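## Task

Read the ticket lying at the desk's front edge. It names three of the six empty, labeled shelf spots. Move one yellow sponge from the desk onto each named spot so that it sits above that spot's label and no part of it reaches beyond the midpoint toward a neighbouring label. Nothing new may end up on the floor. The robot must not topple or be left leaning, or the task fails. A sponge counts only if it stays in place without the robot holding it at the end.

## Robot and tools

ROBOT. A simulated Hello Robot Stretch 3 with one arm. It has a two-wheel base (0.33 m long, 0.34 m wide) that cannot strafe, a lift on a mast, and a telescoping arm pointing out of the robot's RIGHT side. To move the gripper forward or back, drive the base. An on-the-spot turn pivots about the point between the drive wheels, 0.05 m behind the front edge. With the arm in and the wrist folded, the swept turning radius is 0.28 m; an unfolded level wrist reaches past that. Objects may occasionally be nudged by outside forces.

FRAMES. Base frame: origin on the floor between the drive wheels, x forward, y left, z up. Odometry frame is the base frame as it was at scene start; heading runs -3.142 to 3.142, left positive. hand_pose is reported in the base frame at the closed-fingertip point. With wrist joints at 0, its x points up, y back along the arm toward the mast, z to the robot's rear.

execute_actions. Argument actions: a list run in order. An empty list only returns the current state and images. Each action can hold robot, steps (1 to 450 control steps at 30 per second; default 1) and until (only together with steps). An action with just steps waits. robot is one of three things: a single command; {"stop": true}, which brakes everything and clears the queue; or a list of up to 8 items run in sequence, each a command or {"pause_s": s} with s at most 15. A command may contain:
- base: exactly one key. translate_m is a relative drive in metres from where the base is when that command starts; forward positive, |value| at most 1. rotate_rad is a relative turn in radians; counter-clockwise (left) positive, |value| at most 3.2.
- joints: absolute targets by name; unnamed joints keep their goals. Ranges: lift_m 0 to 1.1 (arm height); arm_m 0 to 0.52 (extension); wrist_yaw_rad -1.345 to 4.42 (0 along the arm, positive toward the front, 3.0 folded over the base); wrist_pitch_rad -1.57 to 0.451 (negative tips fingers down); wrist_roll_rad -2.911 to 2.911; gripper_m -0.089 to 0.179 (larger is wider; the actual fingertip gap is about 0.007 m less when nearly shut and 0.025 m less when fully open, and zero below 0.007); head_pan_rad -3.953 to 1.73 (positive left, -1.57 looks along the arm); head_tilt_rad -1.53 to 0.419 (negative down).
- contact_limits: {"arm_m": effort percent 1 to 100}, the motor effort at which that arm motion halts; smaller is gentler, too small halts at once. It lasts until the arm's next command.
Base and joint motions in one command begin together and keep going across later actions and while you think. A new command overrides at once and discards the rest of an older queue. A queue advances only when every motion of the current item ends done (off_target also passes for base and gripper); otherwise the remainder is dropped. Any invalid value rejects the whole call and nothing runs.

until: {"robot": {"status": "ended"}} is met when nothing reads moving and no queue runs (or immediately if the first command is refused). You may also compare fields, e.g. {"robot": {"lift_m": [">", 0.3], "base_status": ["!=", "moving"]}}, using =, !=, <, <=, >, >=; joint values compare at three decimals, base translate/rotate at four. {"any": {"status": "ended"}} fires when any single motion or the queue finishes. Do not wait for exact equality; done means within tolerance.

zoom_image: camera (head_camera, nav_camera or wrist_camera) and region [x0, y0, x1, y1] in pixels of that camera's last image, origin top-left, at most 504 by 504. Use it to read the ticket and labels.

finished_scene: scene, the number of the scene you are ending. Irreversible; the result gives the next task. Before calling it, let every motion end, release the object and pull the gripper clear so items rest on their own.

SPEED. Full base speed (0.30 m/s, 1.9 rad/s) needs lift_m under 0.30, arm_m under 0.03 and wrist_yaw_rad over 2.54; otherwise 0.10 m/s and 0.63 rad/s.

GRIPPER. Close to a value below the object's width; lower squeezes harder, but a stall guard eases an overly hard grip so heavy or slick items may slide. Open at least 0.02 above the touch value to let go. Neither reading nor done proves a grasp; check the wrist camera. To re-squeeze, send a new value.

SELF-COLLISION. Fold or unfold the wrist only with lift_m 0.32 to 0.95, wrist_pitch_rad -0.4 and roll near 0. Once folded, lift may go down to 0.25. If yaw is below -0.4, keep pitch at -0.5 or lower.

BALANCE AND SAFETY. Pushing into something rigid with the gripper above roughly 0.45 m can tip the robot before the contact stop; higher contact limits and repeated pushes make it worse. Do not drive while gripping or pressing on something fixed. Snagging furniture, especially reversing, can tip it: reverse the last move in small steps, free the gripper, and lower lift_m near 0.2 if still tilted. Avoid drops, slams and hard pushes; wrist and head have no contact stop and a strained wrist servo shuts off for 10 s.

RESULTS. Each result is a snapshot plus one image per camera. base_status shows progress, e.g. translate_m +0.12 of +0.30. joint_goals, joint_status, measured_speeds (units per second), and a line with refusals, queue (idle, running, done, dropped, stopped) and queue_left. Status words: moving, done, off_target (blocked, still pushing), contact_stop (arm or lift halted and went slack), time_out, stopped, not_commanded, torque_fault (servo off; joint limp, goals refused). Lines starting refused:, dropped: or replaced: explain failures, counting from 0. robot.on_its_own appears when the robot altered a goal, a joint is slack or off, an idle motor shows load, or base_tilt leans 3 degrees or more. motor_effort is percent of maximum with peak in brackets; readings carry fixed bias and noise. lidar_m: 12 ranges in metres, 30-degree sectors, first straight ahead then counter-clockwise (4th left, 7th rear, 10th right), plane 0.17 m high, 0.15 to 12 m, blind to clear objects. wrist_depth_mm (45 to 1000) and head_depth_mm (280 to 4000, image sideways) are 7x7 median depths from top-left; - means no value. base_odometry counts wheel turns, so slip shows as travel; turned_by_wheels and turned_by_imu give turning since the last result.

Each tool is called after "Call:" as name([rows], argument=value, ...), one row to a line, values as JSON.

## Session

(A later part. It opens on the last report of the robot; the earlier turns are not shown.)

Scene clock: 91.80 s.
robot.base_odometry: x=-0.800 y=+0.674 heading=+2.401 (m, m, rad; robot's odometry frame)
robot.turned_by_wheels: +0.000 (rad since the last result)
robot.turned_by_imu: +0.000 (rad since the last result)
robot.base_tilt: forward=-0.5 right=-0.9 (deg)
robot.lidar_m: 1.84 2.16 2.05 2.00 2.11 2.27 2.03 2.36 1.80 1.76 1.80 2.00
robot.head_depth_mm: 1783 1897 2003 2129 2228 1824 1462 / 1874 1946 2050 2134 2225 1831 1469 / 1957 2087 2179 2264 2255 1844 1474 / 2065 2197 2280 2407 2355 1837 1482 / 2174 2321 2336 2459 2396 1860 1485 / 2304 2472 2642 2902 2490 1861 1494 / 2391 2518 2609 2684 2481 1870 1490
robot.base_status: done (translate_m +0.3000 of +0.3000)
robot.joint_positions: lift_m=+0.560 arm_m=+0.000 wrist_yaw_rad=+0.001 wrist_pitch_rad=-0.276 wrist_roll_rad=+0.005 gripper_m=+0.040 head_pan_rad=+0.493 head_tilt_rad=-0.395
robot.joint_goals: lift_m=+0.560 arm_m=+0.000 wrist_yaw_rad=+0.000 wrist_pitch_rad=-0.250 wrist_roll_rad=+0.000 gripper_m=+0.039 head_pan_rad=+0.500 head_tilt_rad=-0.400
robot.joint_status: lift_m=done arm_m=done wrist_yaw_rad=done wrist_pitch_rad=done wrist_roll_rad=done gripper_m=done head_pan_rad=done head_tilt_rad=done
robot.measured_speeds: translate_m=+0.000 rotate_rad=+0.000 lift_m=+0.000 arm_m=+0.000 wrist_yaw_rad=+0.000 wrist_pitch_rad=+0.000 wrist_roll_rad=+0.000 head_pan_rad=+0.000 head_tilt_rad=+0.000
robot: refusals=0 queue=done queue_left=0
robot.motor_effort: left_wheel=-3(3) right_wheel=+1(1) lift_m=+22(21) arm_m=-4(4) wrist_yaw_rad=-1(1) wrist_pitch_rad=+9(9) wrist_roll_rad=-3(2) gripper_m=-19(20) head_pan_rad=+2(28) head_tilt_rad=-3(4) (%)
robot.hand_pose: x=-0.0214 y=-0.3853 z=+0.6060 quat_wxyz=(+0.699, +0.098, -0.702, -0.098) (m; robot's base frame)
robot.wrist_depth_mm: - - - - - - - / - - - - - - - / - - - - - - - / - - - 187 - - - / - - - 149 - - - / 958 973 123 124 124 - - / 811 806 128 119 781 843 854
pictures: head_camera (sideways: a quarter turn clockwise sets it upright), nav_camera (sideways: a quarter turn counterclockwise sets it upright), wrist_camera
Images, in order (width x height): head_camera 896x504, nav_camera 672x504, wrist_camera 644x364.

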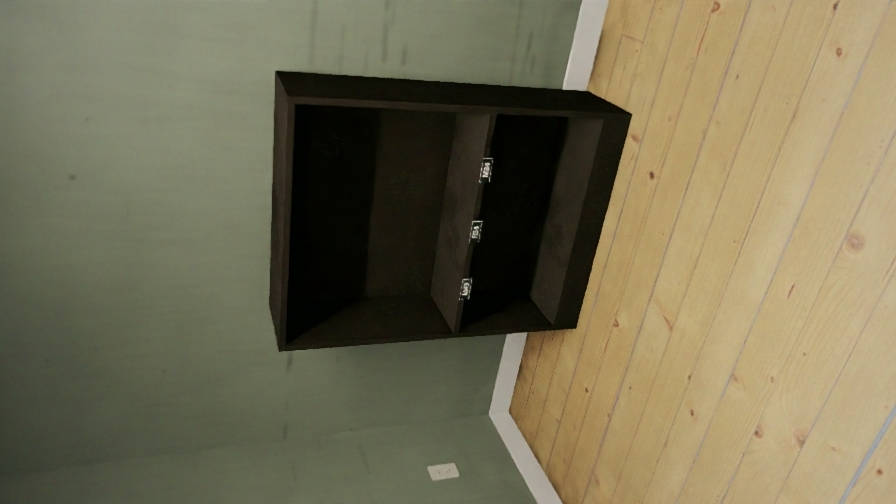

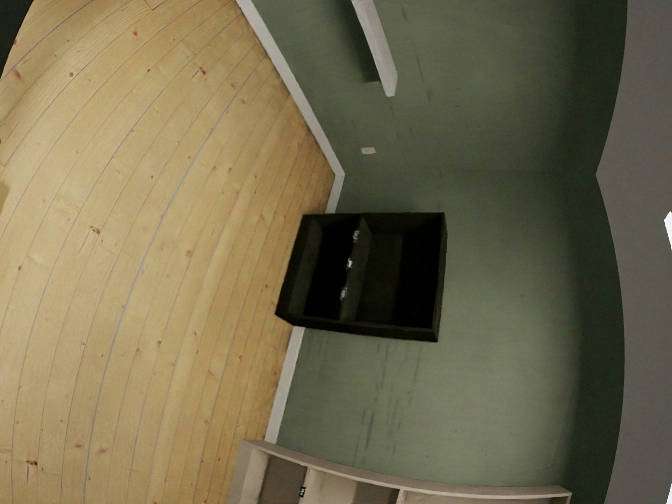

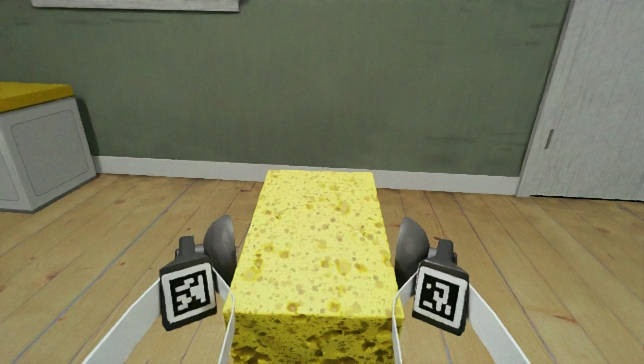

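Call:
execute_actions([
  {"robot":[{"base":{"rotate_rad":-0.463},"joints":{"head_pan_rad":-1.57,"head_tilt_rad":-0.8}},{"base":{"translate_m":0.627}},{"base":{"translate_m":0.627}},{"base":{"rotate_rad":2.034}}],"steps":450,"until":{"robot":{"status":"ended"}}},
  {"steps":300,"until":{"robot":{"status":"ended"}}},
])

Scene clock: 115.87 s.
robot.base_odometry: x=-1.250 y=+1.845 heading=-2.312 (m, m, rad; robot's odometry frame)
robot.turned_by_wheels: +1.571 (rad since the last result)
robot.turned_by_imu: +1.569 (rad since the last result)
robot.base_tilt: forward=-0.5 right=-0.8 (deg)
robot.lidar_m: 2.50 2.64 3.53 3.81 1.69 1.29 0.83 0.89 0.93 0.66 1.00 1.21
robot.head_depth_mm: 751 874 1002 1100 1330 1283 1174 / 756 876 1007 1103 1346 1284 1190 / 754 880 1015 1108 1341 1283 1185 / 756 886 1016 1121 1381 711 1185 / 716 643 812 1029 1395 1310 1172 / 775 907 1058 1245 1479 1335 1171 / 816 921 1061 1250 1477 1349 1174
robot.base_status: done (rotate_rad +2.0339 of +2.0340)
robot.joint_positions: lift_m=+0.560 arm_m=+0.000 wrist_yaw_rad=+0.001 wrist_pitch_rad=-0.276 wrist_roll_rad=+0.005 gripper_m=+0.040 head_pan_rad=-1.563 head_tilt_rad=-0.790
robot.joint_goals: lift_m=+0.560 arm_m=+0.000 wrist_yaw_rad=+0.000 wrist_pitch_rad=-0.250 wrist_roll_rad=+0.000 gripper_m=+0.039 head_pan_rad=-1.570 head_tilt_rad=-0.800
robot.joint_status: lift_m=done arm_m=done wrist_yaw_rad=done wrist_pitch_rad=done wrist_roll_rad=done gripper_m=done head_pan_rad=done head_tilt_rad=done
robot.measured_speeds: translate_m=+0.000 rotate_rad=+0.000 lift_m=+0.000 arm_m=+0.000 wrist_yaw_rad=+0.000 wrist_pitch_rad=+0.000 wrist_roll_rad=+0.000 head_pan_rad=+0.000 head_tilt_rad=+0.000
robot: refusals=0 queue=done queue_left=0
robot.motor_effort: left_wheel=-3(6) right_wheel=+1(3) lift_m=+22(22) arm_m=-4(4) wrist_yaw_rad=-1(1) wrist_pitch_rad=+9(9) wrist_roll_rad=-2(3) gripper_m=-20(19) head_pan_rad=-2(31) head_tilt_rad=-5(33) (%)
robot.hand_pose: x=-0.0214 y=-0.3853 z=+0.6060 quat_wxyz=(+0.699, +0.098, -0.702, -0.098) (m; robot's base frame)
robot.wrist_depth_mm: 668 643 459 585 581 565 551 / 700 695 656 613 607 595 579 / 754 733 704 644 632 622 608 / 809 783 762 186 462 471 477 / 867 850 793 149 719 717 701 / 927 893 123 124 124 769 754 / 804 816 128 120 681 721 724
pictures: head_camera (sideways: a quarter turn clockwise sets it upright), nav_camera (sideways: a quarter turn counterclockwise sets it upright), wrist_camera
Images, in order (width x height): head_camera 896x504, nav_camera 672x504, wrist_camera 644x364.

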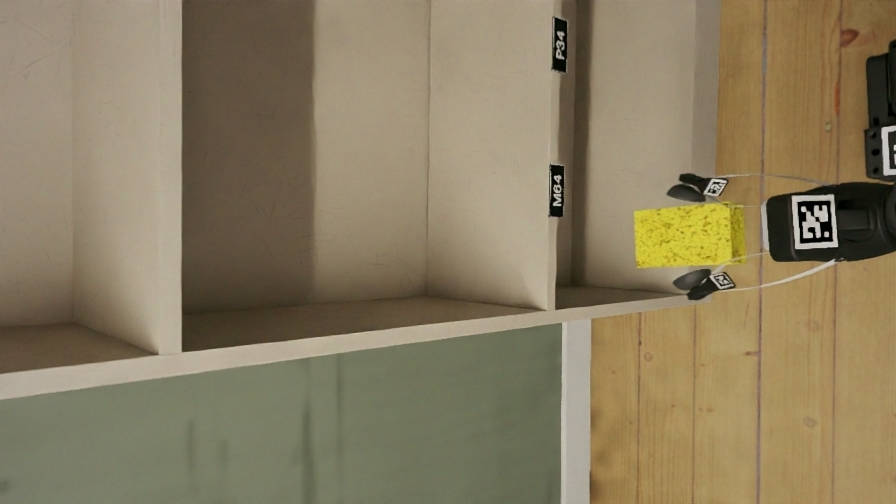

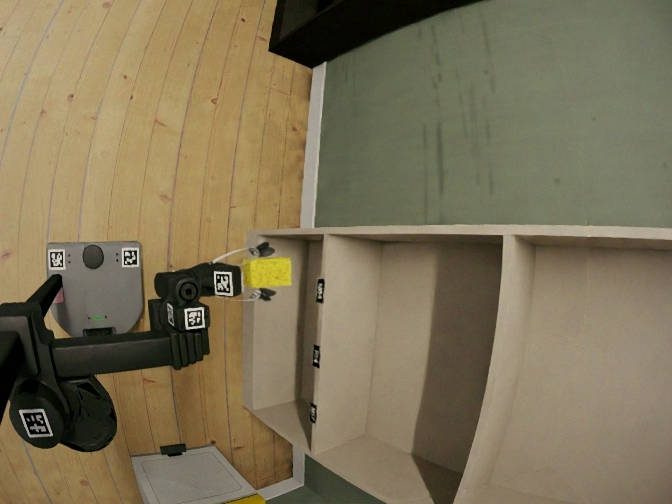

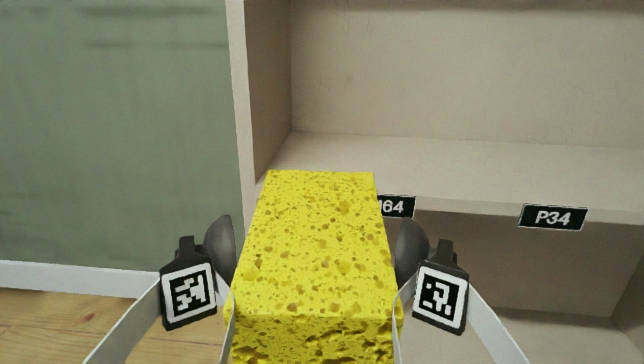

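Call:
execute_actions([
  {"robot":[{"base":{"translate_m":-0.065},"joints":{"lift_m":0.54}},{"joints":{"arm_m":0.33},"contact_limits":{"arm_m":15}},{"joints":{"lift_m":0.505}}],"steps":450,"until":{"robot":{"status":"ended"}}},
])

Scene clock: 124.87 s.
robot.base_odometry: x=-1.206 y=+1.893 heading=-2.312 (m, m, rad; robot's odometry frame)
robot.turned_by_wheels: +0.000 (rad since the last result)
robot.turned_by_imu: +0.002 (rad since the last result)
robot.base_tilt: forward=-0.4 right=-0.9 (deg)
robot.lidar_m: 2.56 2.71 3.55 3.39 1.60 1.23 0.77 0.82 0.88 0.67 0.99 1.26
robot.head_depth_mm: 744 870 997 1088 1338 1292 1169 / 746 873 1002 1093 1340 1285 - / 749 877 1009 1104 - 1281 1169 / 750 879 1009 1104 1351 1289 1169 / 755 885 994 1088 1140 1291 1171 / 711 639 794 1183 1469 1343 1171 / 570 916 1052 1248 1478 1342 1174
robot.base_status: done (translate_m -0.0650 of -0.0650)
robot.joint_positions: lift_m=+0.505 arm_m=+0.330 wrist_yaw_rad=+0.001 wrist_pitch_rad=-0.276 wrist_roll_rad=+0.005 gripper_m=+0.040 head_pan_rad=-1.563 head_tilt_rad=-0.790
robot.joint_goals: lift_m=+0.505 arm_m=+0.330 wrist_yaw_rad=+0.000 wrist_pitch_rad=-0.250 wrist_roll_rad=+0.000 gripper_m=+0.039 head_pan_rad=-1.570 head_tilt_rad=-0.800
robot.joint_status: lift_m=done arm_m=done wrist_yaw_rad=done wrist_pitch_rad=done wrist_roll_rad=done gripper_m=done head_pan_rad=done head_tilt_rad=done
robot.measured_speeds: translate_m=+0.000 rotate_rad=+0.000 lift_m=+0.000 arm_m=+0.000 wrist_yaw_rad=+0.000 wrist_pitch_rad=+0.000 wrist_roll_rad=+0.000 head_pan_rad=+0.000 head_tilt_rad=+0.000
robot: refusals=0 queue=done queue_left=0
robot.motor_effort: left_wheel=-2(7) right_wheel=+1(5) lift_m=+21(22) arm_m=+3(0) wrist_yaw_rad=+0(1) wrist_pitch_rad=+9(9) wrist_roll_rad=-2(3) gripper_m=-20(20) head_pan_rad=-2(2) head_tilt_rad=-5(5) (%)
robot.contact_limits: arm_m 15 (drawing in: default 22, maximum 36; extending or still: default 29, maximum 48)
robot.hand_pose: x=-0.0214 y=-0.7146 z=+0.5512 quat_wxyz=(+0.699, +0.097, -0.702, -0.098) (m; robot's base frame)
robot.wrist_depth_mm: 188 249 301 293 287 279 273 / 190 252 319 311 303 295 289 / 192 256 342 331 322 313 305 / 195 259 318 186 330 326 318 / 193 234 230 149 253 249 252 / 184 192 123 124 124 199 202 / 160 160 128 119 154 166 167
pictures: head_camera (sideways: a quarter turn clockwise sets it upright), nav_camera (sideways: a quarter turn counterclockwise sets it upright), wrist_camera
Images, in order (width x height): head_camera 896x504, nav_camera 672x504, wrist_camera 644x364.

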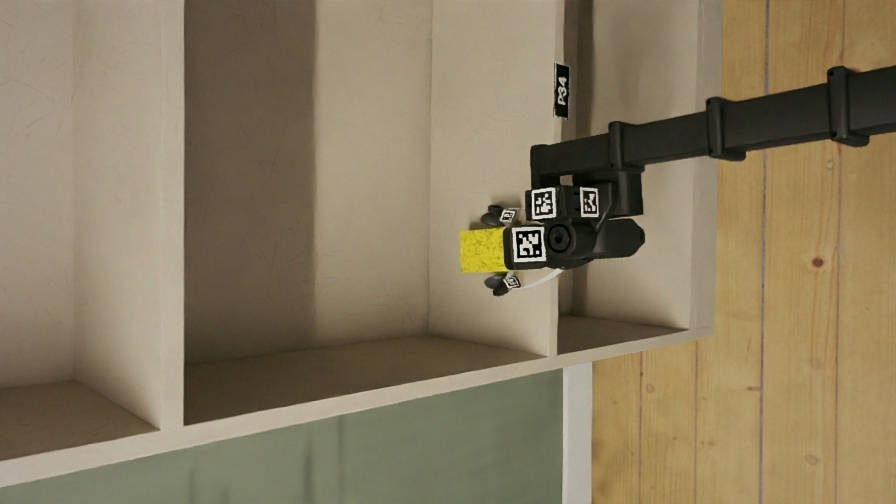

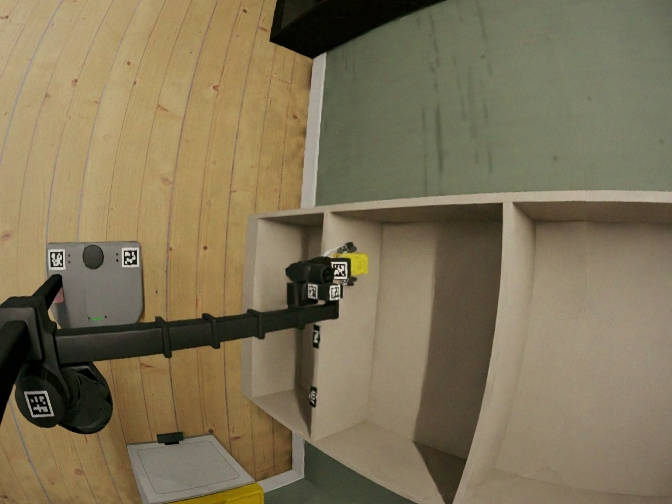

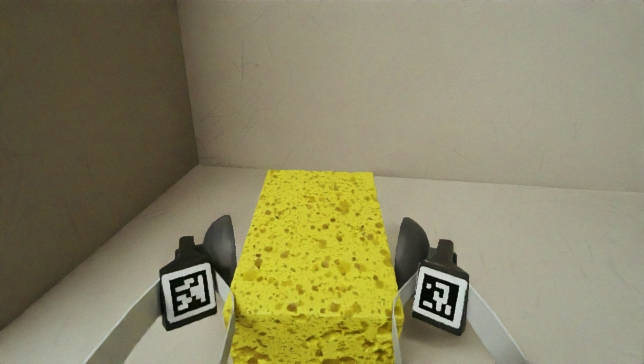

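Call:
execute_actions([
  {"robot":[{"joints":{"lift_m":0.49}},{"joints":{"gripper_m":0.09}},{"joints":{"arm_m":0.0}}],"steps":450,"until":{"robot":{"status":"ended"}}},
])

Scene clock: 131.43 s.
robot.base_odometry: x=-1.206 y=+1.893 heading=-2.312 (m, m, rad; robot's odometry frame)
robot.turned_by_wheels: +0.000 (rad since the last result)
robot.turned_by_imu: +0.002 (rad since the last result)
robot.base_tilt: forward=-0.5 right=-0.8 (deg)
robot.lidar_m: 2.56 2.71 3.54 3.77 1.60 1.23 0.77 0.82 0.88 0.67 0.99 1.26
robot.head_depth_mm: 744 871 998 1089 1339 1283 1171 / 749 869 1004 1093 1334 1279 1172 / 749 875 1003 1106 1340 1278 1171 / 752 878 1013 1106 1338 1286 1209 / 756 881 993 1091 1144 1281 1172 / 711 639 790 1188 1469 1343 1166 / 571 914 1054 1248 1473 1348 1174
robot.base_status: done (translate_m -0.0650 of -0.0650)
robot.joint_positions: lift_m=+0.490 arm_m=+0.000 wrist_yaw_rad=+0.000 wrist_pitch_rad=-0.265 wrist_roll_rad=+0.005 gripper_m=+0.090 head_pan_rad=-1.563 head_tilt_rad=-0.790
robot.joint_goals: lift_m=+0.490 arm_m=+0.000 wrist_yaw_rad=+0.000 wrist_pitch_rad=-0.250 wrist_roll_rad=+0.000 gripper_m=+0.090 head_pan_rad=-1.570 head_tilt_rad=-0.800
robot.joint_status: lift_m=done arm_m=done wrist_yaw_rad=done wrist_pitch_rad=done wrist_roll_rad=done gripper_m=done head_pan_rad=done head_tilt_rad=done
robot.measured_speeds: translate_m=+0.000 rotate_rad=+0.000 lift_m=+0.000 arm_m=+0.000 wrist_yaw_rad=+0.000 wrist_pitch_rad=+0.000 wrist_roll_rad=+0.000 head_pan_rad=+0.000 head_tilt_rad=+0.000
robot: refusals=0 queue=done queue_left=0
robot.motor_effort: left_wheel=-3(3) right_wheel=+1(1) lift_m=+21(22) arm_m=-5(3) wrist_yaw_rad=+0(0) wrist_pitch_rad=+5(9) wrist_roll_rad=-2(2) gripper_m=-1(71) head_pan_rad=-3(2) head_tilt_rad=-5(6) (%)
robot.hand_pose: x=-0.0214 y=-0.3863 z=+0.5387 quat_wxyz=(+0.699, +0.094, -0.702, -0.094) (m; robot's base frame)
robot.wrist_depth_mm: 648 645 490 591 570 556 546 / 697 688 502 615 604 590 574 / 746 721 421 419 474 483 494 / 798 779 585 708 694 663 650 / 870 826 695 757 726 711 678 / 881 889 699 770 764 742 715 / 731 735 638 632 634 640 656
pictures: head_camera (sideways: a quarter turn clockwise sets it upright), nav_camera (sideways: a quarter turn counterclockwise sets it upright), wrist_camera
Images, in order (width x height): head_camera 896x504, nav_camera 672x504, wrist_camera 644x364.

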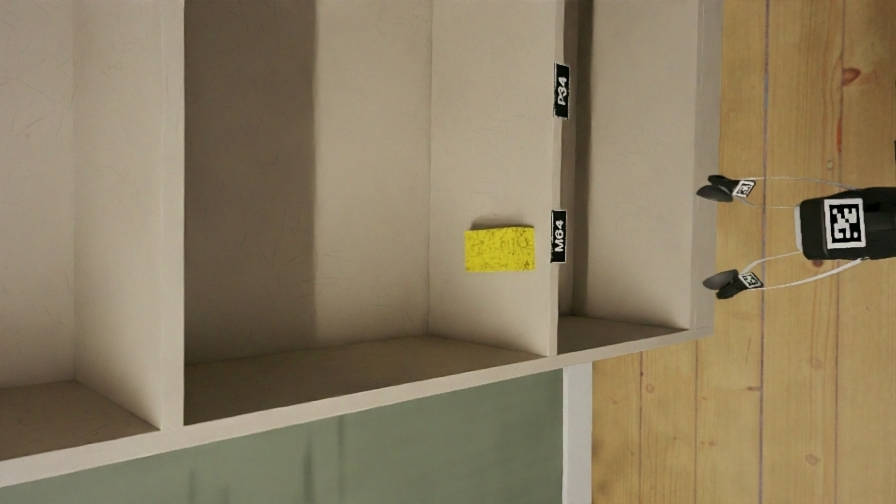

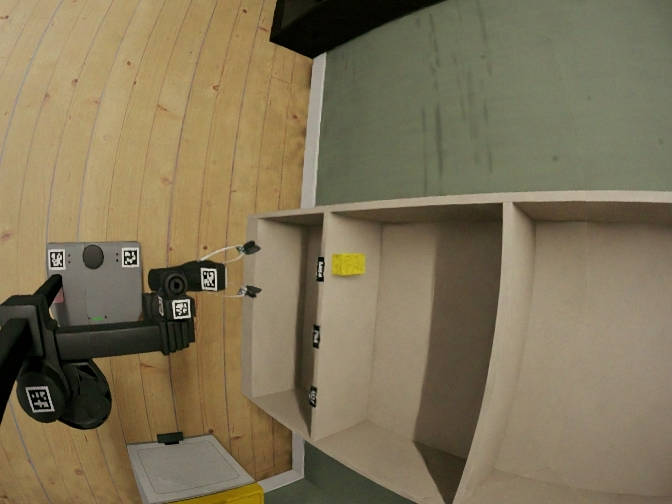

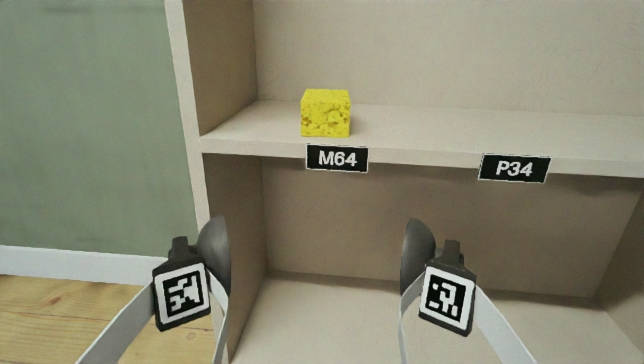

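Call:
execute_actions([
  {"robot":[{"joints":{"wrist_pitch_rad":-0.4,"gripper_m":0.04}},{"joints":{"wrist_yaw_rad":3.0}},{"joints":{"lift_m":0.25},"base":{"rotate_rad":1.236}},{"base":{"translate_m":1.0}},{"base":{"translate_m":1.0}},{"base":{"translate_m":0.565}},{"base":{"rotate_rad":1.906},"joints":{"lift_m":0.6}},{"joints":{"wrist_yaw_rad":1.1,"lift_m":0.78,"gripper_m":0.13,"head_tilt_rad":-0.7}}],"steps":450,"until":{"robot":{"status":"ended"}}},
  {"steps":450,"until":{"robot":{"status":"ended"}}},
])

Scene clock: 169.30 s.
robot.base_odometry: x=+0.012 y=-0.365 heading=+0.830 (m, m, rad; robot's odometry frame)
robot.turned_by_wheels: +3.142 (rad since the last result)
robot.turned_by_imu: +3.132 (rad since the last result)
robot.base_tilt: forward=-0.6 right=-0.8 (deg)
robot.lidar_m: 1.84 1.99 2.90 3.15 2.50 1.94 1.91 1.76 1.00 0.69 1.14 1.86
robot.head_depth_mm: 1134 1263 1188 905 798 1402 - / 1144 1275 1190 907 800 1405 - / 1146 1272 1197 912 800 1366 - / 1152 1278 1196 863 805 1409 1230 / 1161 1294 1203 886 808 1378 1268 / 1162 1294 1210 921 809 1422 - / 1161 1308 1216 921 1549 1416 1218
robot.base_status: done (rotate_rad +1.9059 of +1.9060)
robot.joint_positions: lift_m=+0.780 arm_m=+0.000 wrist_yaw_rad=+1.102 wrist_pitch_rad=-0.415 wrist_roll_rad=+0.005 gripper_m=+0.130 head_pan_rad=-1.563 head_tilt_rad=-0.705
robot.joint_goals: lift_m=+0.780 arm_m=+0.000 wrist_yaw_rad=+1.100 wrist_pitch_rad=-0.400 wrist_roll_rad=+0.000 gripper_m=+0.130 head_pan_rad=-1.570 head_tilt_rad=-0.700
robot.joint_status: lift_m=done arm_m=done wrist_yaw_rad=done wrist_pitch_rad=done wrist_roll_rad=done gripper_m=done head_pan_rad=done head_tilt_rad=done
robot.measured_speeds: translate_m=+0.000 rotate_rad=+0.000 lift_m=+0.000 arm_m=+0.000 wrist_yaw_rad=+0.000 wrist_pitch_rad=+0.000 wrist_roll_rad=+0.000 head_pan_rad=+0.000 head_tilt_rad=+0.000
robot: refusals=0 queue=done queue_left=0
robot.motor_effort: left_wheel=-2(10) right_wheel=+1(8) lift_m=+41(42) arm_m=-4(4) wrist_yaw_rad=-2(3) wrist_pitch_rad=+5(5) wrist_roll_rad=-3(3) gripper_m=+0(84) head_pan_rad=-2(2) head_tilt_rad=+3(16) (%)
robot.hand_pose: x=+0.1791 y=-0.2470 z=+0.7930 quat_wxyz=(+0.665, +0.487, -0.515, +0.237) (m; robot's base frame)
robot.wrist_depth_mm: - - - - - - - / - - - - 696 707 721 / - - - - 592 483 489 / - - - - - 955 367 / - - - - - - - / - - - - - - - / 952 909 940 944 948 944 -
pictures: head_camera (sideways: a quarter turn clockwise sets it upright), nav_camera (sideways: a quarter turn counterclockwise sets it upright), wrist_camera
Images, in order (width x height): head_camera 896x504, nav_camera 672x504, wrist_camera 644x364.

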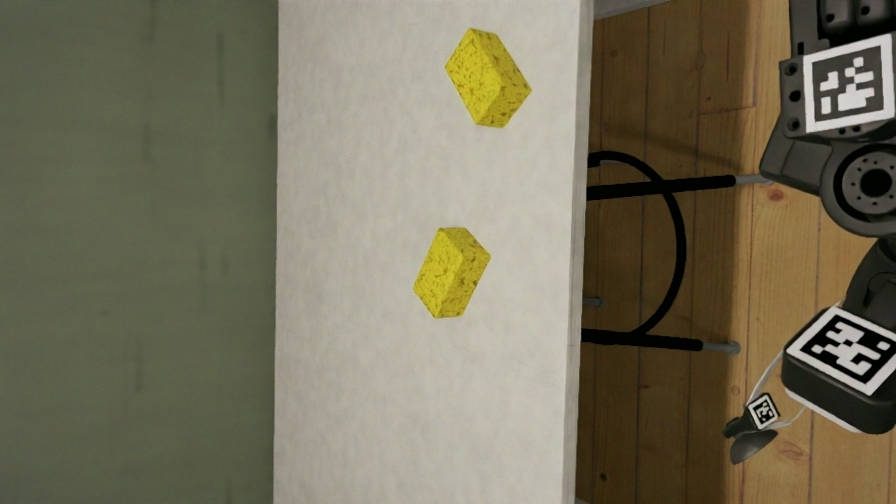

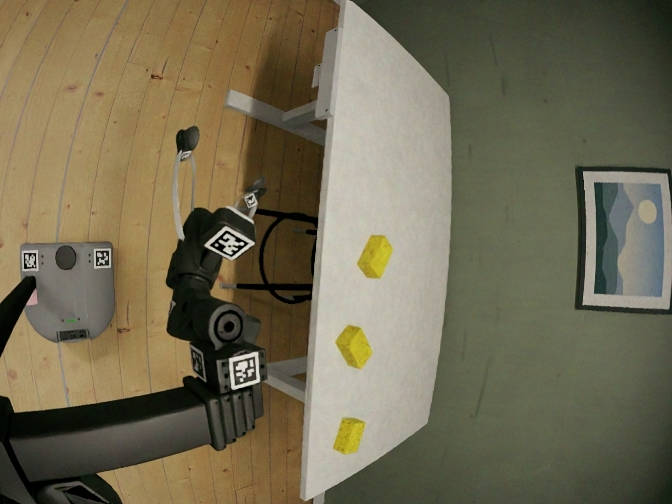

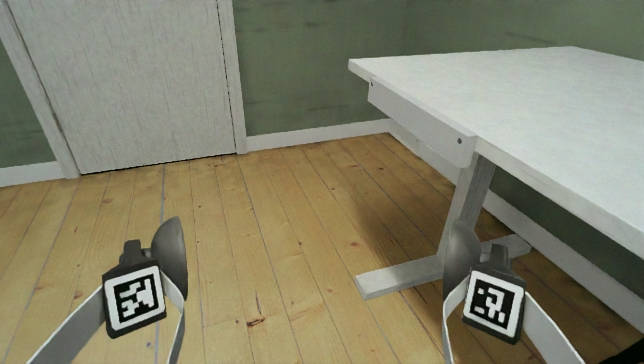

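Call:
execute_actions([
  {"robot":[{"base":{"translate_m":-0.475},"joints":{"wrist_yaw_rad":0.8,"gripper_m":0.17}},{"joints":{"arm_m":0.27,"lift_m":0.765}}],"steps":450,"until":{"robot":{"status":"ended"}}},
])

Scene clock: 187.47 s.
robot.base_odometry: x=-0.308 y=-0.715 heading=+0.830 (m, m, rad; robot's odometry frame)
robot.turned_by_wheels: +0.000 (rad since the last result)
robot.turned_by_imu: -0.002 (rad since the last result)
robot.base_tilt: forward=-0.4 right=-0.8 (deg)
robot.lidar_m: 2.30 2.47 3.20 3.15 1.88 1.46 1.43 1.52 1.33 0.83 0.76 1.46
robot.head_depth_mm: 1102 1226 1386 1589 1714 - - / 1112 1237 1335 1254 733 1376 1206 / 1110 1239 1201 978 738 1373 1200 / 1115 1241 1199 943 718 1403 1211 / 1121 1243 1210 948 740 1414 1211 / 1122 1254 1210 919 785 1409 1218 / 1126 1256 1209 923 774 1381 1214
robot.base_status: done (translate_m -0.4750 of -0.4750)
robot.joint_positions: lift_m=+0.765 arm_m=+0.270 wrist_yaw_rad=+0.800 wrist_pitch_rad=-0.415 wrist_roll_rad=+0.005 gripper_m=+0.170 head_pan_rad=-1.563 head_tilt_rad=-0.705
robot.joint_goals: lift_m=+0.765 arm_m=+0.270 wrist_yaw_rad=+0.800 wrist_pitch_rad=-0.400 wrist_roll_rad=+0.000 gripper_m=+0.170 head_pan_rad=-1.570 head_tilt_rad=-0.700
robot.joint_status: lift_m=done arm_m=done wrist_yaw_rad=done wrist_pitch_rad=done wrist_roll_rad=done gripper_m=done head_pan_rad=done head_tilt_rad=done
robot.measured_speeds: translate_m=+0.000 rotate_rad=+0.000 lift_m=+0.000 arm_m=+0.000 wrist_yaw_rad=+0.000 wrist_pitch_rad=+0.000 wrist_roll_rad=+0.000 head_pan_rad=+0.000 head_tilt_rad=+0.000
robot: refusals=0 queue=done queue_left=0
robot.motor_effort: left_wheel=-2(6) right_wheel=+1(3) lift_m=+21(41) arm_m=+2(1) wrist_yaw_rad=+0(3) wrist_pitch_rad=+5(5) wrist_roll_rad=-2(3) gripper_m=-1(83) head_pan_rad=-2(2) head_tilt_rad=+3(3) (%)
robot.hand_pose: x=+0.1398 y=-0.5713 z=+0.7788 quat_wxyz=(+0.693, +0.404, -0.582, +0.134) (m; robot's base frame)
robot.wrist_depth_mm: - - - - 874 725 610 / - 601 509 633 642 651 610 / - 418 426 434 438 442 448 / - 337 276 268 333 335 340 / - 281 263 264 266 279 274 / - - 219 223 224 225 229 / 887 909 190 192 193 189 152
pictures: head_camera (sideways: a quarter turn clockwise sets it upright), nav_camera (sideways: a quarter turn counterclockwise sets it upright), wrist_camera
Images, in order (width x height): head_camera 896x504, nav_camera 672x504, wrist_camera 644x364.

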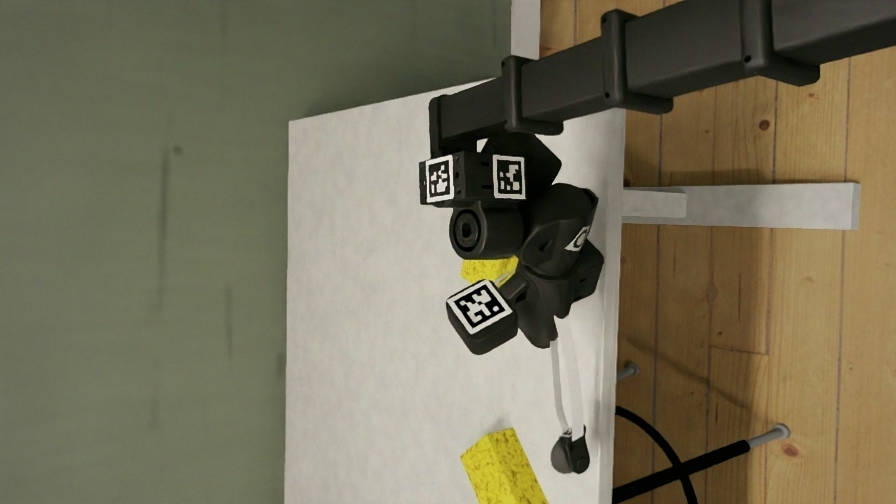

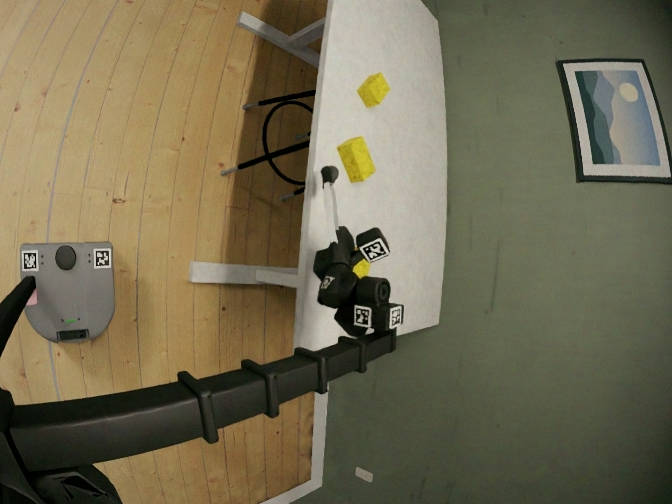

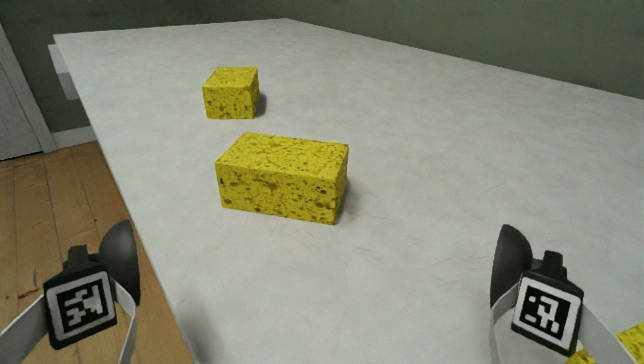

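Call:
execute_actions([
  {"robot":[{"joints":{"arm_m":0.35},"base":{"translate_m":0.112}},{"joints":{"lift_m":0.73}}],"steps":450,"until":{"robot":{"status":"ended"}}},
])

Scene clock: 195.97 s.
robot.base_odometry: x=-0.233 y=-0.632 heading=+0.830 (m, m, rad; robot's odometry frame)
robot.turned_by_wheels: +0.000 (rad since the last result)
robot.turned_by_imu: +0.002 (rad since the last result)
robot.base_tilt: forward=-0.4 right=-0.9 (deg)
robot.lidar_m: 2.19 2.36 3.15 3.17 2.03 1.57 1.54 1.64 0.85 0.85 0.72 1.38
robot.head_depth_mm: 1113 1237 1349 903 753 1447 - / 1109 1235 1195 941 - 1347 1184 / 1117 1249 1194 - 758 1377 1205 / 1124 1253 1200 977 757 1406 1208 / 1131 1257 1207 982 763 1413 1220 / 1129 1258 1210 916 763 1347 1223 / 1140 1265 1211 921 786 1414 1212
robot.base_status: done (translate_m +0.1120 of +0.1120)
robot.joint_positions: lift_m=+0.730 arm_m=+0.350 wrist_yaw_rad=+0.800 wrist_pitch_rad=-0.415 wrist_roll_rad=+0.005 gripper_m=+0.170 head_pan_rad=-1.563 head_tilt_rad=-0.705
robot.joint_goals: lift_m=+0.730 arm_m=+0.350 wrist_yaw_rad=+0.800 wrist_pitch_rad=-0.400 wrist_roll_rad=+0.000 gripper_m=+0.170 head_pan_rad=-1.570 head_tilt_rad=-0.700
robot.joint_status: lift_m=done arm_m=done wrist_yaw_rad=done wrist_pitch_rad=done wrist_roll_rad=done gripper_m=done head_pan_rad=done head_tilt_rad=done
robot.measured_speeds: translate_m=+0.000 rotate_rad=+0.000 lift_m=+0.000 arm_m=+0.000 wrist_yaw_rad=+0.000 wrist_pitch_rad=+0.000 wrist_roll_rad=+0.000 head_pan_rad=+0.000 head_tilt_rad=+0.000
robot: refusals=0 queue=done queue_left=0
robot.motor_effort: left_wheel=-2(3) right_wheel=+1(5) lift_m=+21(22) arm_m=+3(3) wrist_yaw_rad=-1(0) wrist_pitch_rad=+5(5) wrist_roll_rad=-2(2) gripper_m=-1(0) head_pan_rad=-3(3) head_tilt_rad=+2(2) (%)
robot.hand_pose: x=+0.1398 y=-0.6513 z=+0.7438 quat_wxyz=(+0.693, +0.404, -0.582, +0.134) (m; robot's base frame)
robot.wrist_depth_mm: - 856 885 910 793 673 565 / 479 483 373 504 508 523 537 / 335 334 314 344 350 357 362 / 263 257 260 264 267 270 273 / 216 210 146 147 200 225 220 / - 158 133 127 170 181 184 / - 152 149 138 151 152 158
pictures: head_camera (sideways: a quarter turn clockwise sets it upright), nav_camera (sideways: a quarter turn counterclockwise sets it upright), wrist_camera
Images, in order (width x height): head_camera 896x504, nav_camera 672x504, wrist_camera 644x364.

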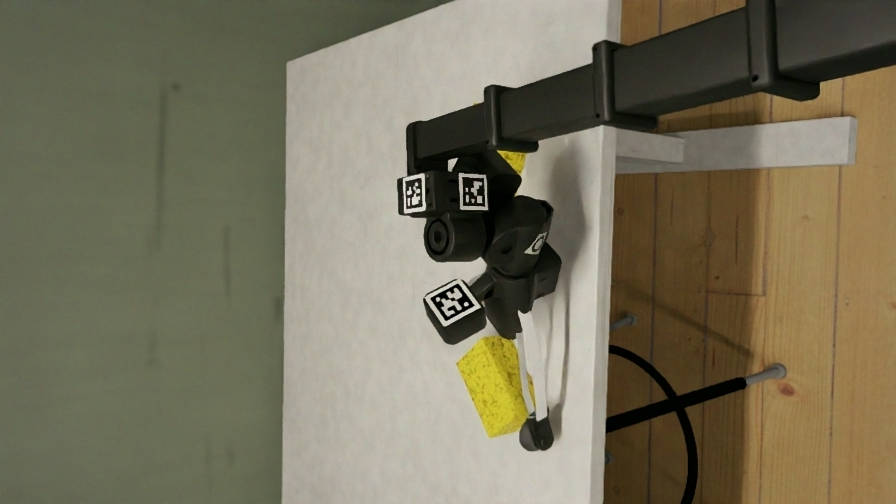

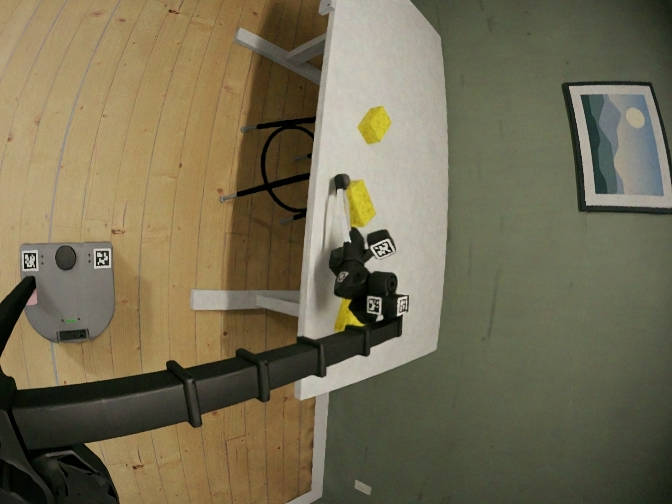

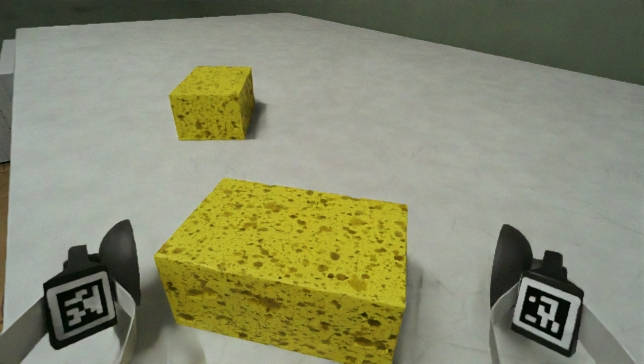

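Call:
execute_actions([
  {"robot":[{"base":{"translate_m":0.02}},{"joints":{"gripper_m":0.066}},{"pause_s":0.5},{"joints":{"lift_m":0.80}}],"steps":450,"until":{"robot":{"status":"ended"}}},
])

Scene clock: 204.63 s.
robot.base_odometry: x=-0.219 y=-0.618 heading=+0.830 (m, m, rad; robot's odometry frame)
robot.turned_by_wheels: +0.000 (rad since the last result)
robot.turned_by_imu: +0.002 (rad since the last result)
robot.base_tilt: forward=-0.6 right=-0.8 (deg)
robot.lidar_m: 2.18 2.35 3.13 3.13 2.05 1.59 1.56 1.66 0.86 0.85 0.72 1.36
robot.head_depth_mm: 1114 1237 1324 908 - - 1184 / 1117 1239 1242 - 757 1371 1183 / 1117 1242 1302 819 759 1371 1213 / 1127 1248 1234 - 781 1402 1213 / 1128 1253 1201 834 784 1406 1217 / 1134 1255 1212 835 784 1353 1218 / 1137 1266 1210 926 787 1412 1220
robot.base_status: done (translate_m +0.0200 of +0.0200)
robot.joint_positions: lift_m=+0.800 arm_m=+0.350 wrist_yaw_rad=+0.800 wrist_pitch_rad=-0.415 wrist_roll_rad=+0.005 gripper_m=+0.073 head_pan_rad=-1.563 head_tilt_rad=-0.705
robot.joint_goals: lift_m=+0.800 arm_m=+0.350 wrist_yaw_rad=+0.800 wrist_pitch_rad=-0.400 wrist_roll_rad=+0.000 gripper_m=+0.072 head_pan_rad=-1.570 head_tilt_rad=-0.700
robot.joint_status: lift_m=done arm_m=done wrist_yaw_rad=done wrist_pitch_rad=done wrist_roll_rad=done gripper_m=done head_pan_rad=done head_tilt_rad=done
robot.measured_speeds: translate_m=+0.000 rotate_rad=+0.000 lift_m=+0.000 arm_m=+0.000 wrist_yaw_rad=+0.000 wrist_pitch_rad=+0.000 wrist_roll_rad=+0.000 head_pan_rad=+0.000 head_tilt_rad=+0.000
robot: refusals=0 queue=done queue_left=0
robot.on_its_own: gripper_m is held at +0.072, not at your +0.066, by its stall guard, which is not easing now
robot.motor_effort: left_wheel=-2(5) right_wheel=+1(3) lift_m=+41(43) arm_m=+3(3) wrist_yaw_rad=-1(1) wrist_pitch_rad=+5(5) wrist_roll_rad=-2(2) gripper_m=-20(95) head_pan_rad=-2(3) head_tilt_rad=+3(3) (%)
robot.hand_pose: x=+0.1398 y=-0.6513 z=+0.8129 quat_wxyz=(+0.693, +0.404, -0.582, +0.134) (m; robot's base frame)
robot.wrist_depth_mm: - - - - 825 664 553 / 761 711 729 738 750 666 588 / 519 492 475 509 512 522 532 / 417 379 331 390 393 397 403 / - 316 147 147 148 322 321 / - 260 127 124 124 273 270 / 952 218 141 122 114 224 232
pictures: head_camera (sideways: a quarter turn clockwise sets it upright), nav_camera (sideways: a quarter turn counterclockwise sets it upright), wrist_camera
Images, in order (width x height): head_camera 896x504, nav_camera 672x504, wrist_camera 644x364.

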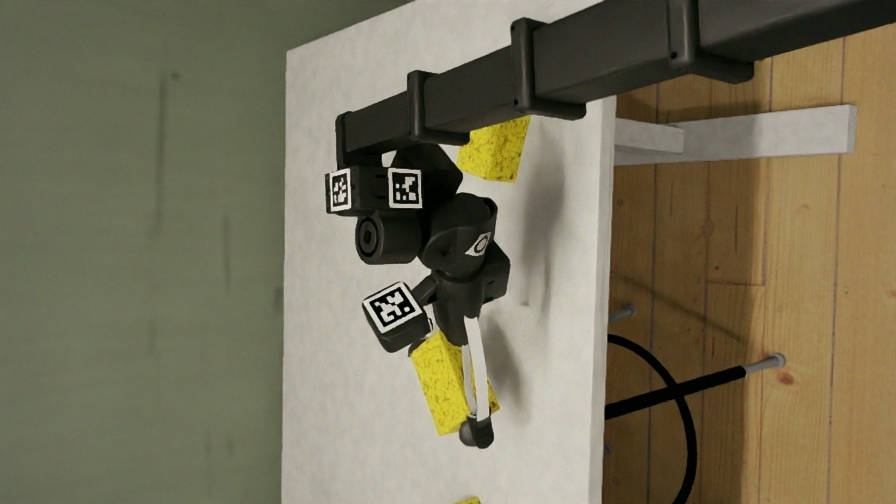

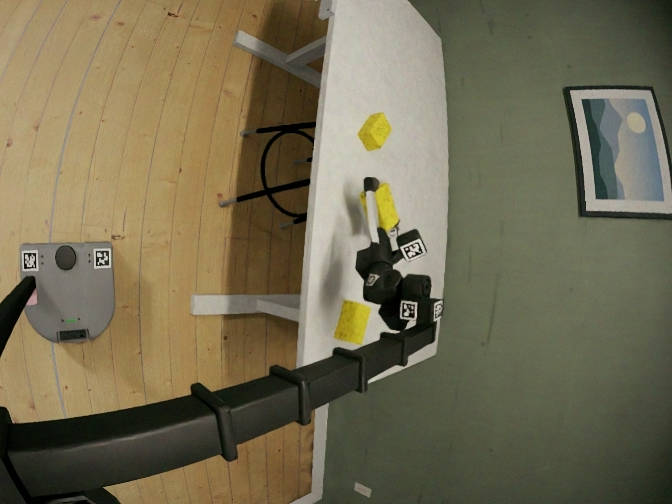

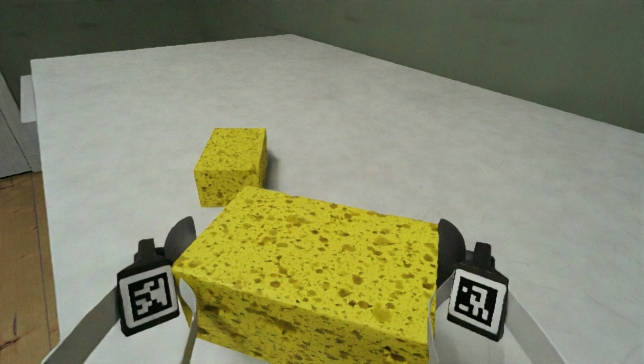

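Call:
execute_actions([
  {"robot":[{"joints":{"arm_m":0.0,"wrist_yaw_rad":0.15},"base":{"translate_m":-0.2}},{"base":{"rotate_rad":1.628}},{"base":{"translate_m":1.0},"joints":{"lift_m":0.56,"wrist_pitch_rad":-0.25}},{"base":{"translate_m":1.0}},{"base":{"translate_m":0.426}},{"base":{"rotate_rad":1.513},"joints":{"head_tilt_rad":-0.8}}],"steps":450,"until":{"robot":{"status":"ended"}}},
  {"steps":450,"until":{"robot":{"status":"ended"}}},
  {"steps":450,"until":{"robot":{"status":"ended"}}},
])

Scene clock: 253.03 s.
robot.base_odometry: x=-2.235 y=+0.767 heading=-2.312 (m, m, rad; robot's odometry frame)
robot.turned_by_wheels: +3.141 (rad since the last result)
robot.turned_by_imu: +3.133 (rad since the last result)
robot.base_tilt: forward=-0.6 right=-0.7 (deg)
robot.lidar_m: 1.00 1.08 1.60 3.25 3.55 2.80 2.28 1.37 0.89 0.86 0.80 1.01
robot.head_depth_mm: 804 981 1128 1167 1401 1337 1166 / 808 981 1127 1163 1433 1333 1192 / 812 980 1134 1171 1400 1334 1190 / 812 988 1136 1169 1436 694 - / 820 994 1141 1175 1444 1289 1171 / 820 977 1101 1109 1378 1338 1173 / 895 774 1155 1454 1573 1343 1174
robot.base_status: done (rotate_rad +1.5129 of +1.5130)
robot.joint_positions: lift_m=+0.560 arm_m=+0.000 wrist_yaw_rad=+0.150 wrist_pitch_rad=-0.276 wrist_roll_rad=+0.005 gripper_m=+0.073 head_pan_rad=-1.563 head_tilt_rad=-0.790
robot.joint_goals: lift_m=+0.560 arm_m=+0.000 wrist_yaw_rad=+0.150 wrist_pitch_rad=-0.250 wrist_roll_rad=+0.000 gripper_m=+0.072 head_pan_rad=-1.570 head_tilt_rad=-0.800
robot.joint_status: lift_m=done arm_m=done wrist_yaw_rad=done wrist_pitch_rad=done wrist_roll_rad=done gripper_m=done head_pan_rad=done head_tilt_rad=done
robot.measured_speeds: translate_m=+0.000 rotate_rad=+0.000 lift_m=+0.000 arm_m=+0.000 wrist_yaw_rad=+0.000 wrist_pitch_rad=+0.000 wrist_roll_rad=+0.000 head_pan_rad=+0.000 head_tilt_rad=+0.000
robot: refusals=0 queue=done queue_left=0
robot.on_its_own: gripper_m is held at +0.072, not at your +0.066, by its stall guard, which is not easing now
robot.motor_effort: left_wheel=-2(6) right_wheel=+2(6) lift_m=+21(41) arm_m=-4(7) wrist_yaw_rad=+0(2) wrist_pitch_rad=+9(10) wrist_roll_rad=-2(2) gripper_m=-20(21) head_pan_rad=-2(3) head_tilt_rad=-6(18) (%)
robot.hand_pose: x=+0.0145 y=-0.3826 z=+0.6061 quat_wxyz=(+0.704, +0.150, -0.693, -0.045) (m; robot's base frame)
robot.wrist_depth_mm: 879 871 607 700 657 625 588 / 905 946 645 737 705 652 622 / 928 - 682 754 734 686 653 / 933 - - 572 572 544 556 / 935 - 146 147 148 774 718 / 909 960 127 124 124 805 755 / 827 782 142 122 114 698 698
pictures: head_camera (sideways: a quarter turn clockwise sets it upright), nav_camera (sideways: a quarter turn counterclockwise sets it upright), wrist_camera
Images, in order (width x height): head_camera 896x504, nav_camera 672x504, wrist_camera 644x364.

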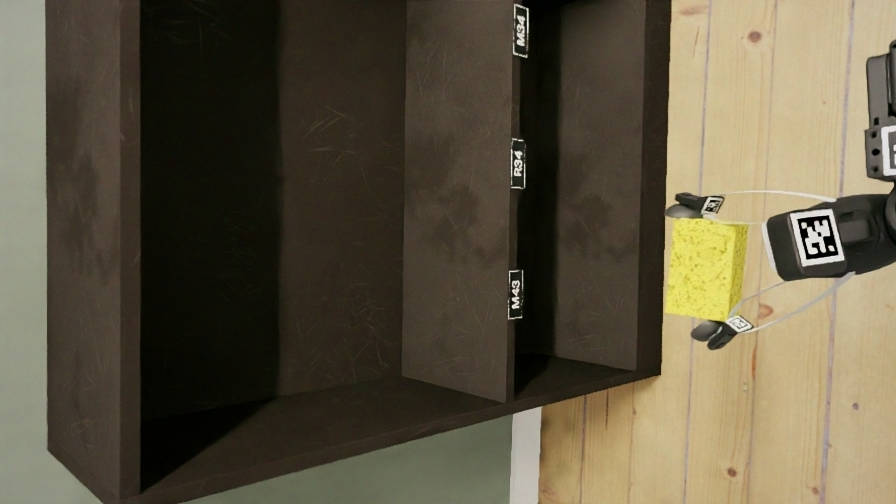

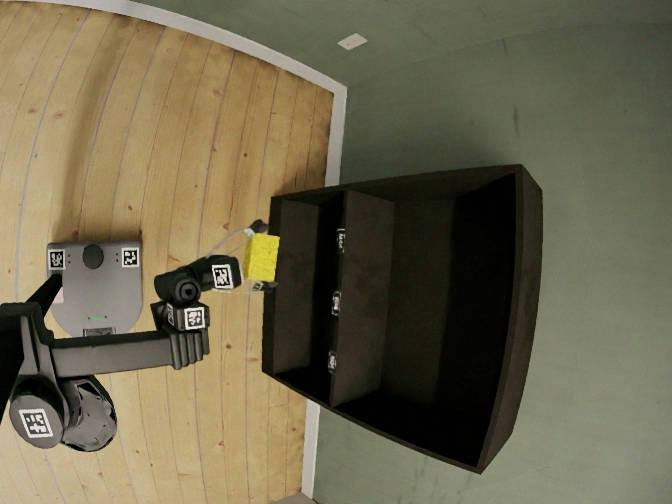

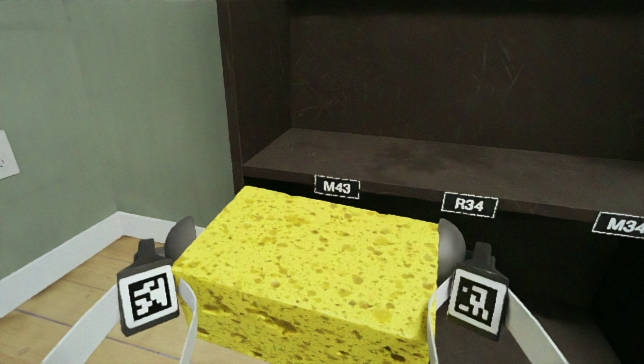

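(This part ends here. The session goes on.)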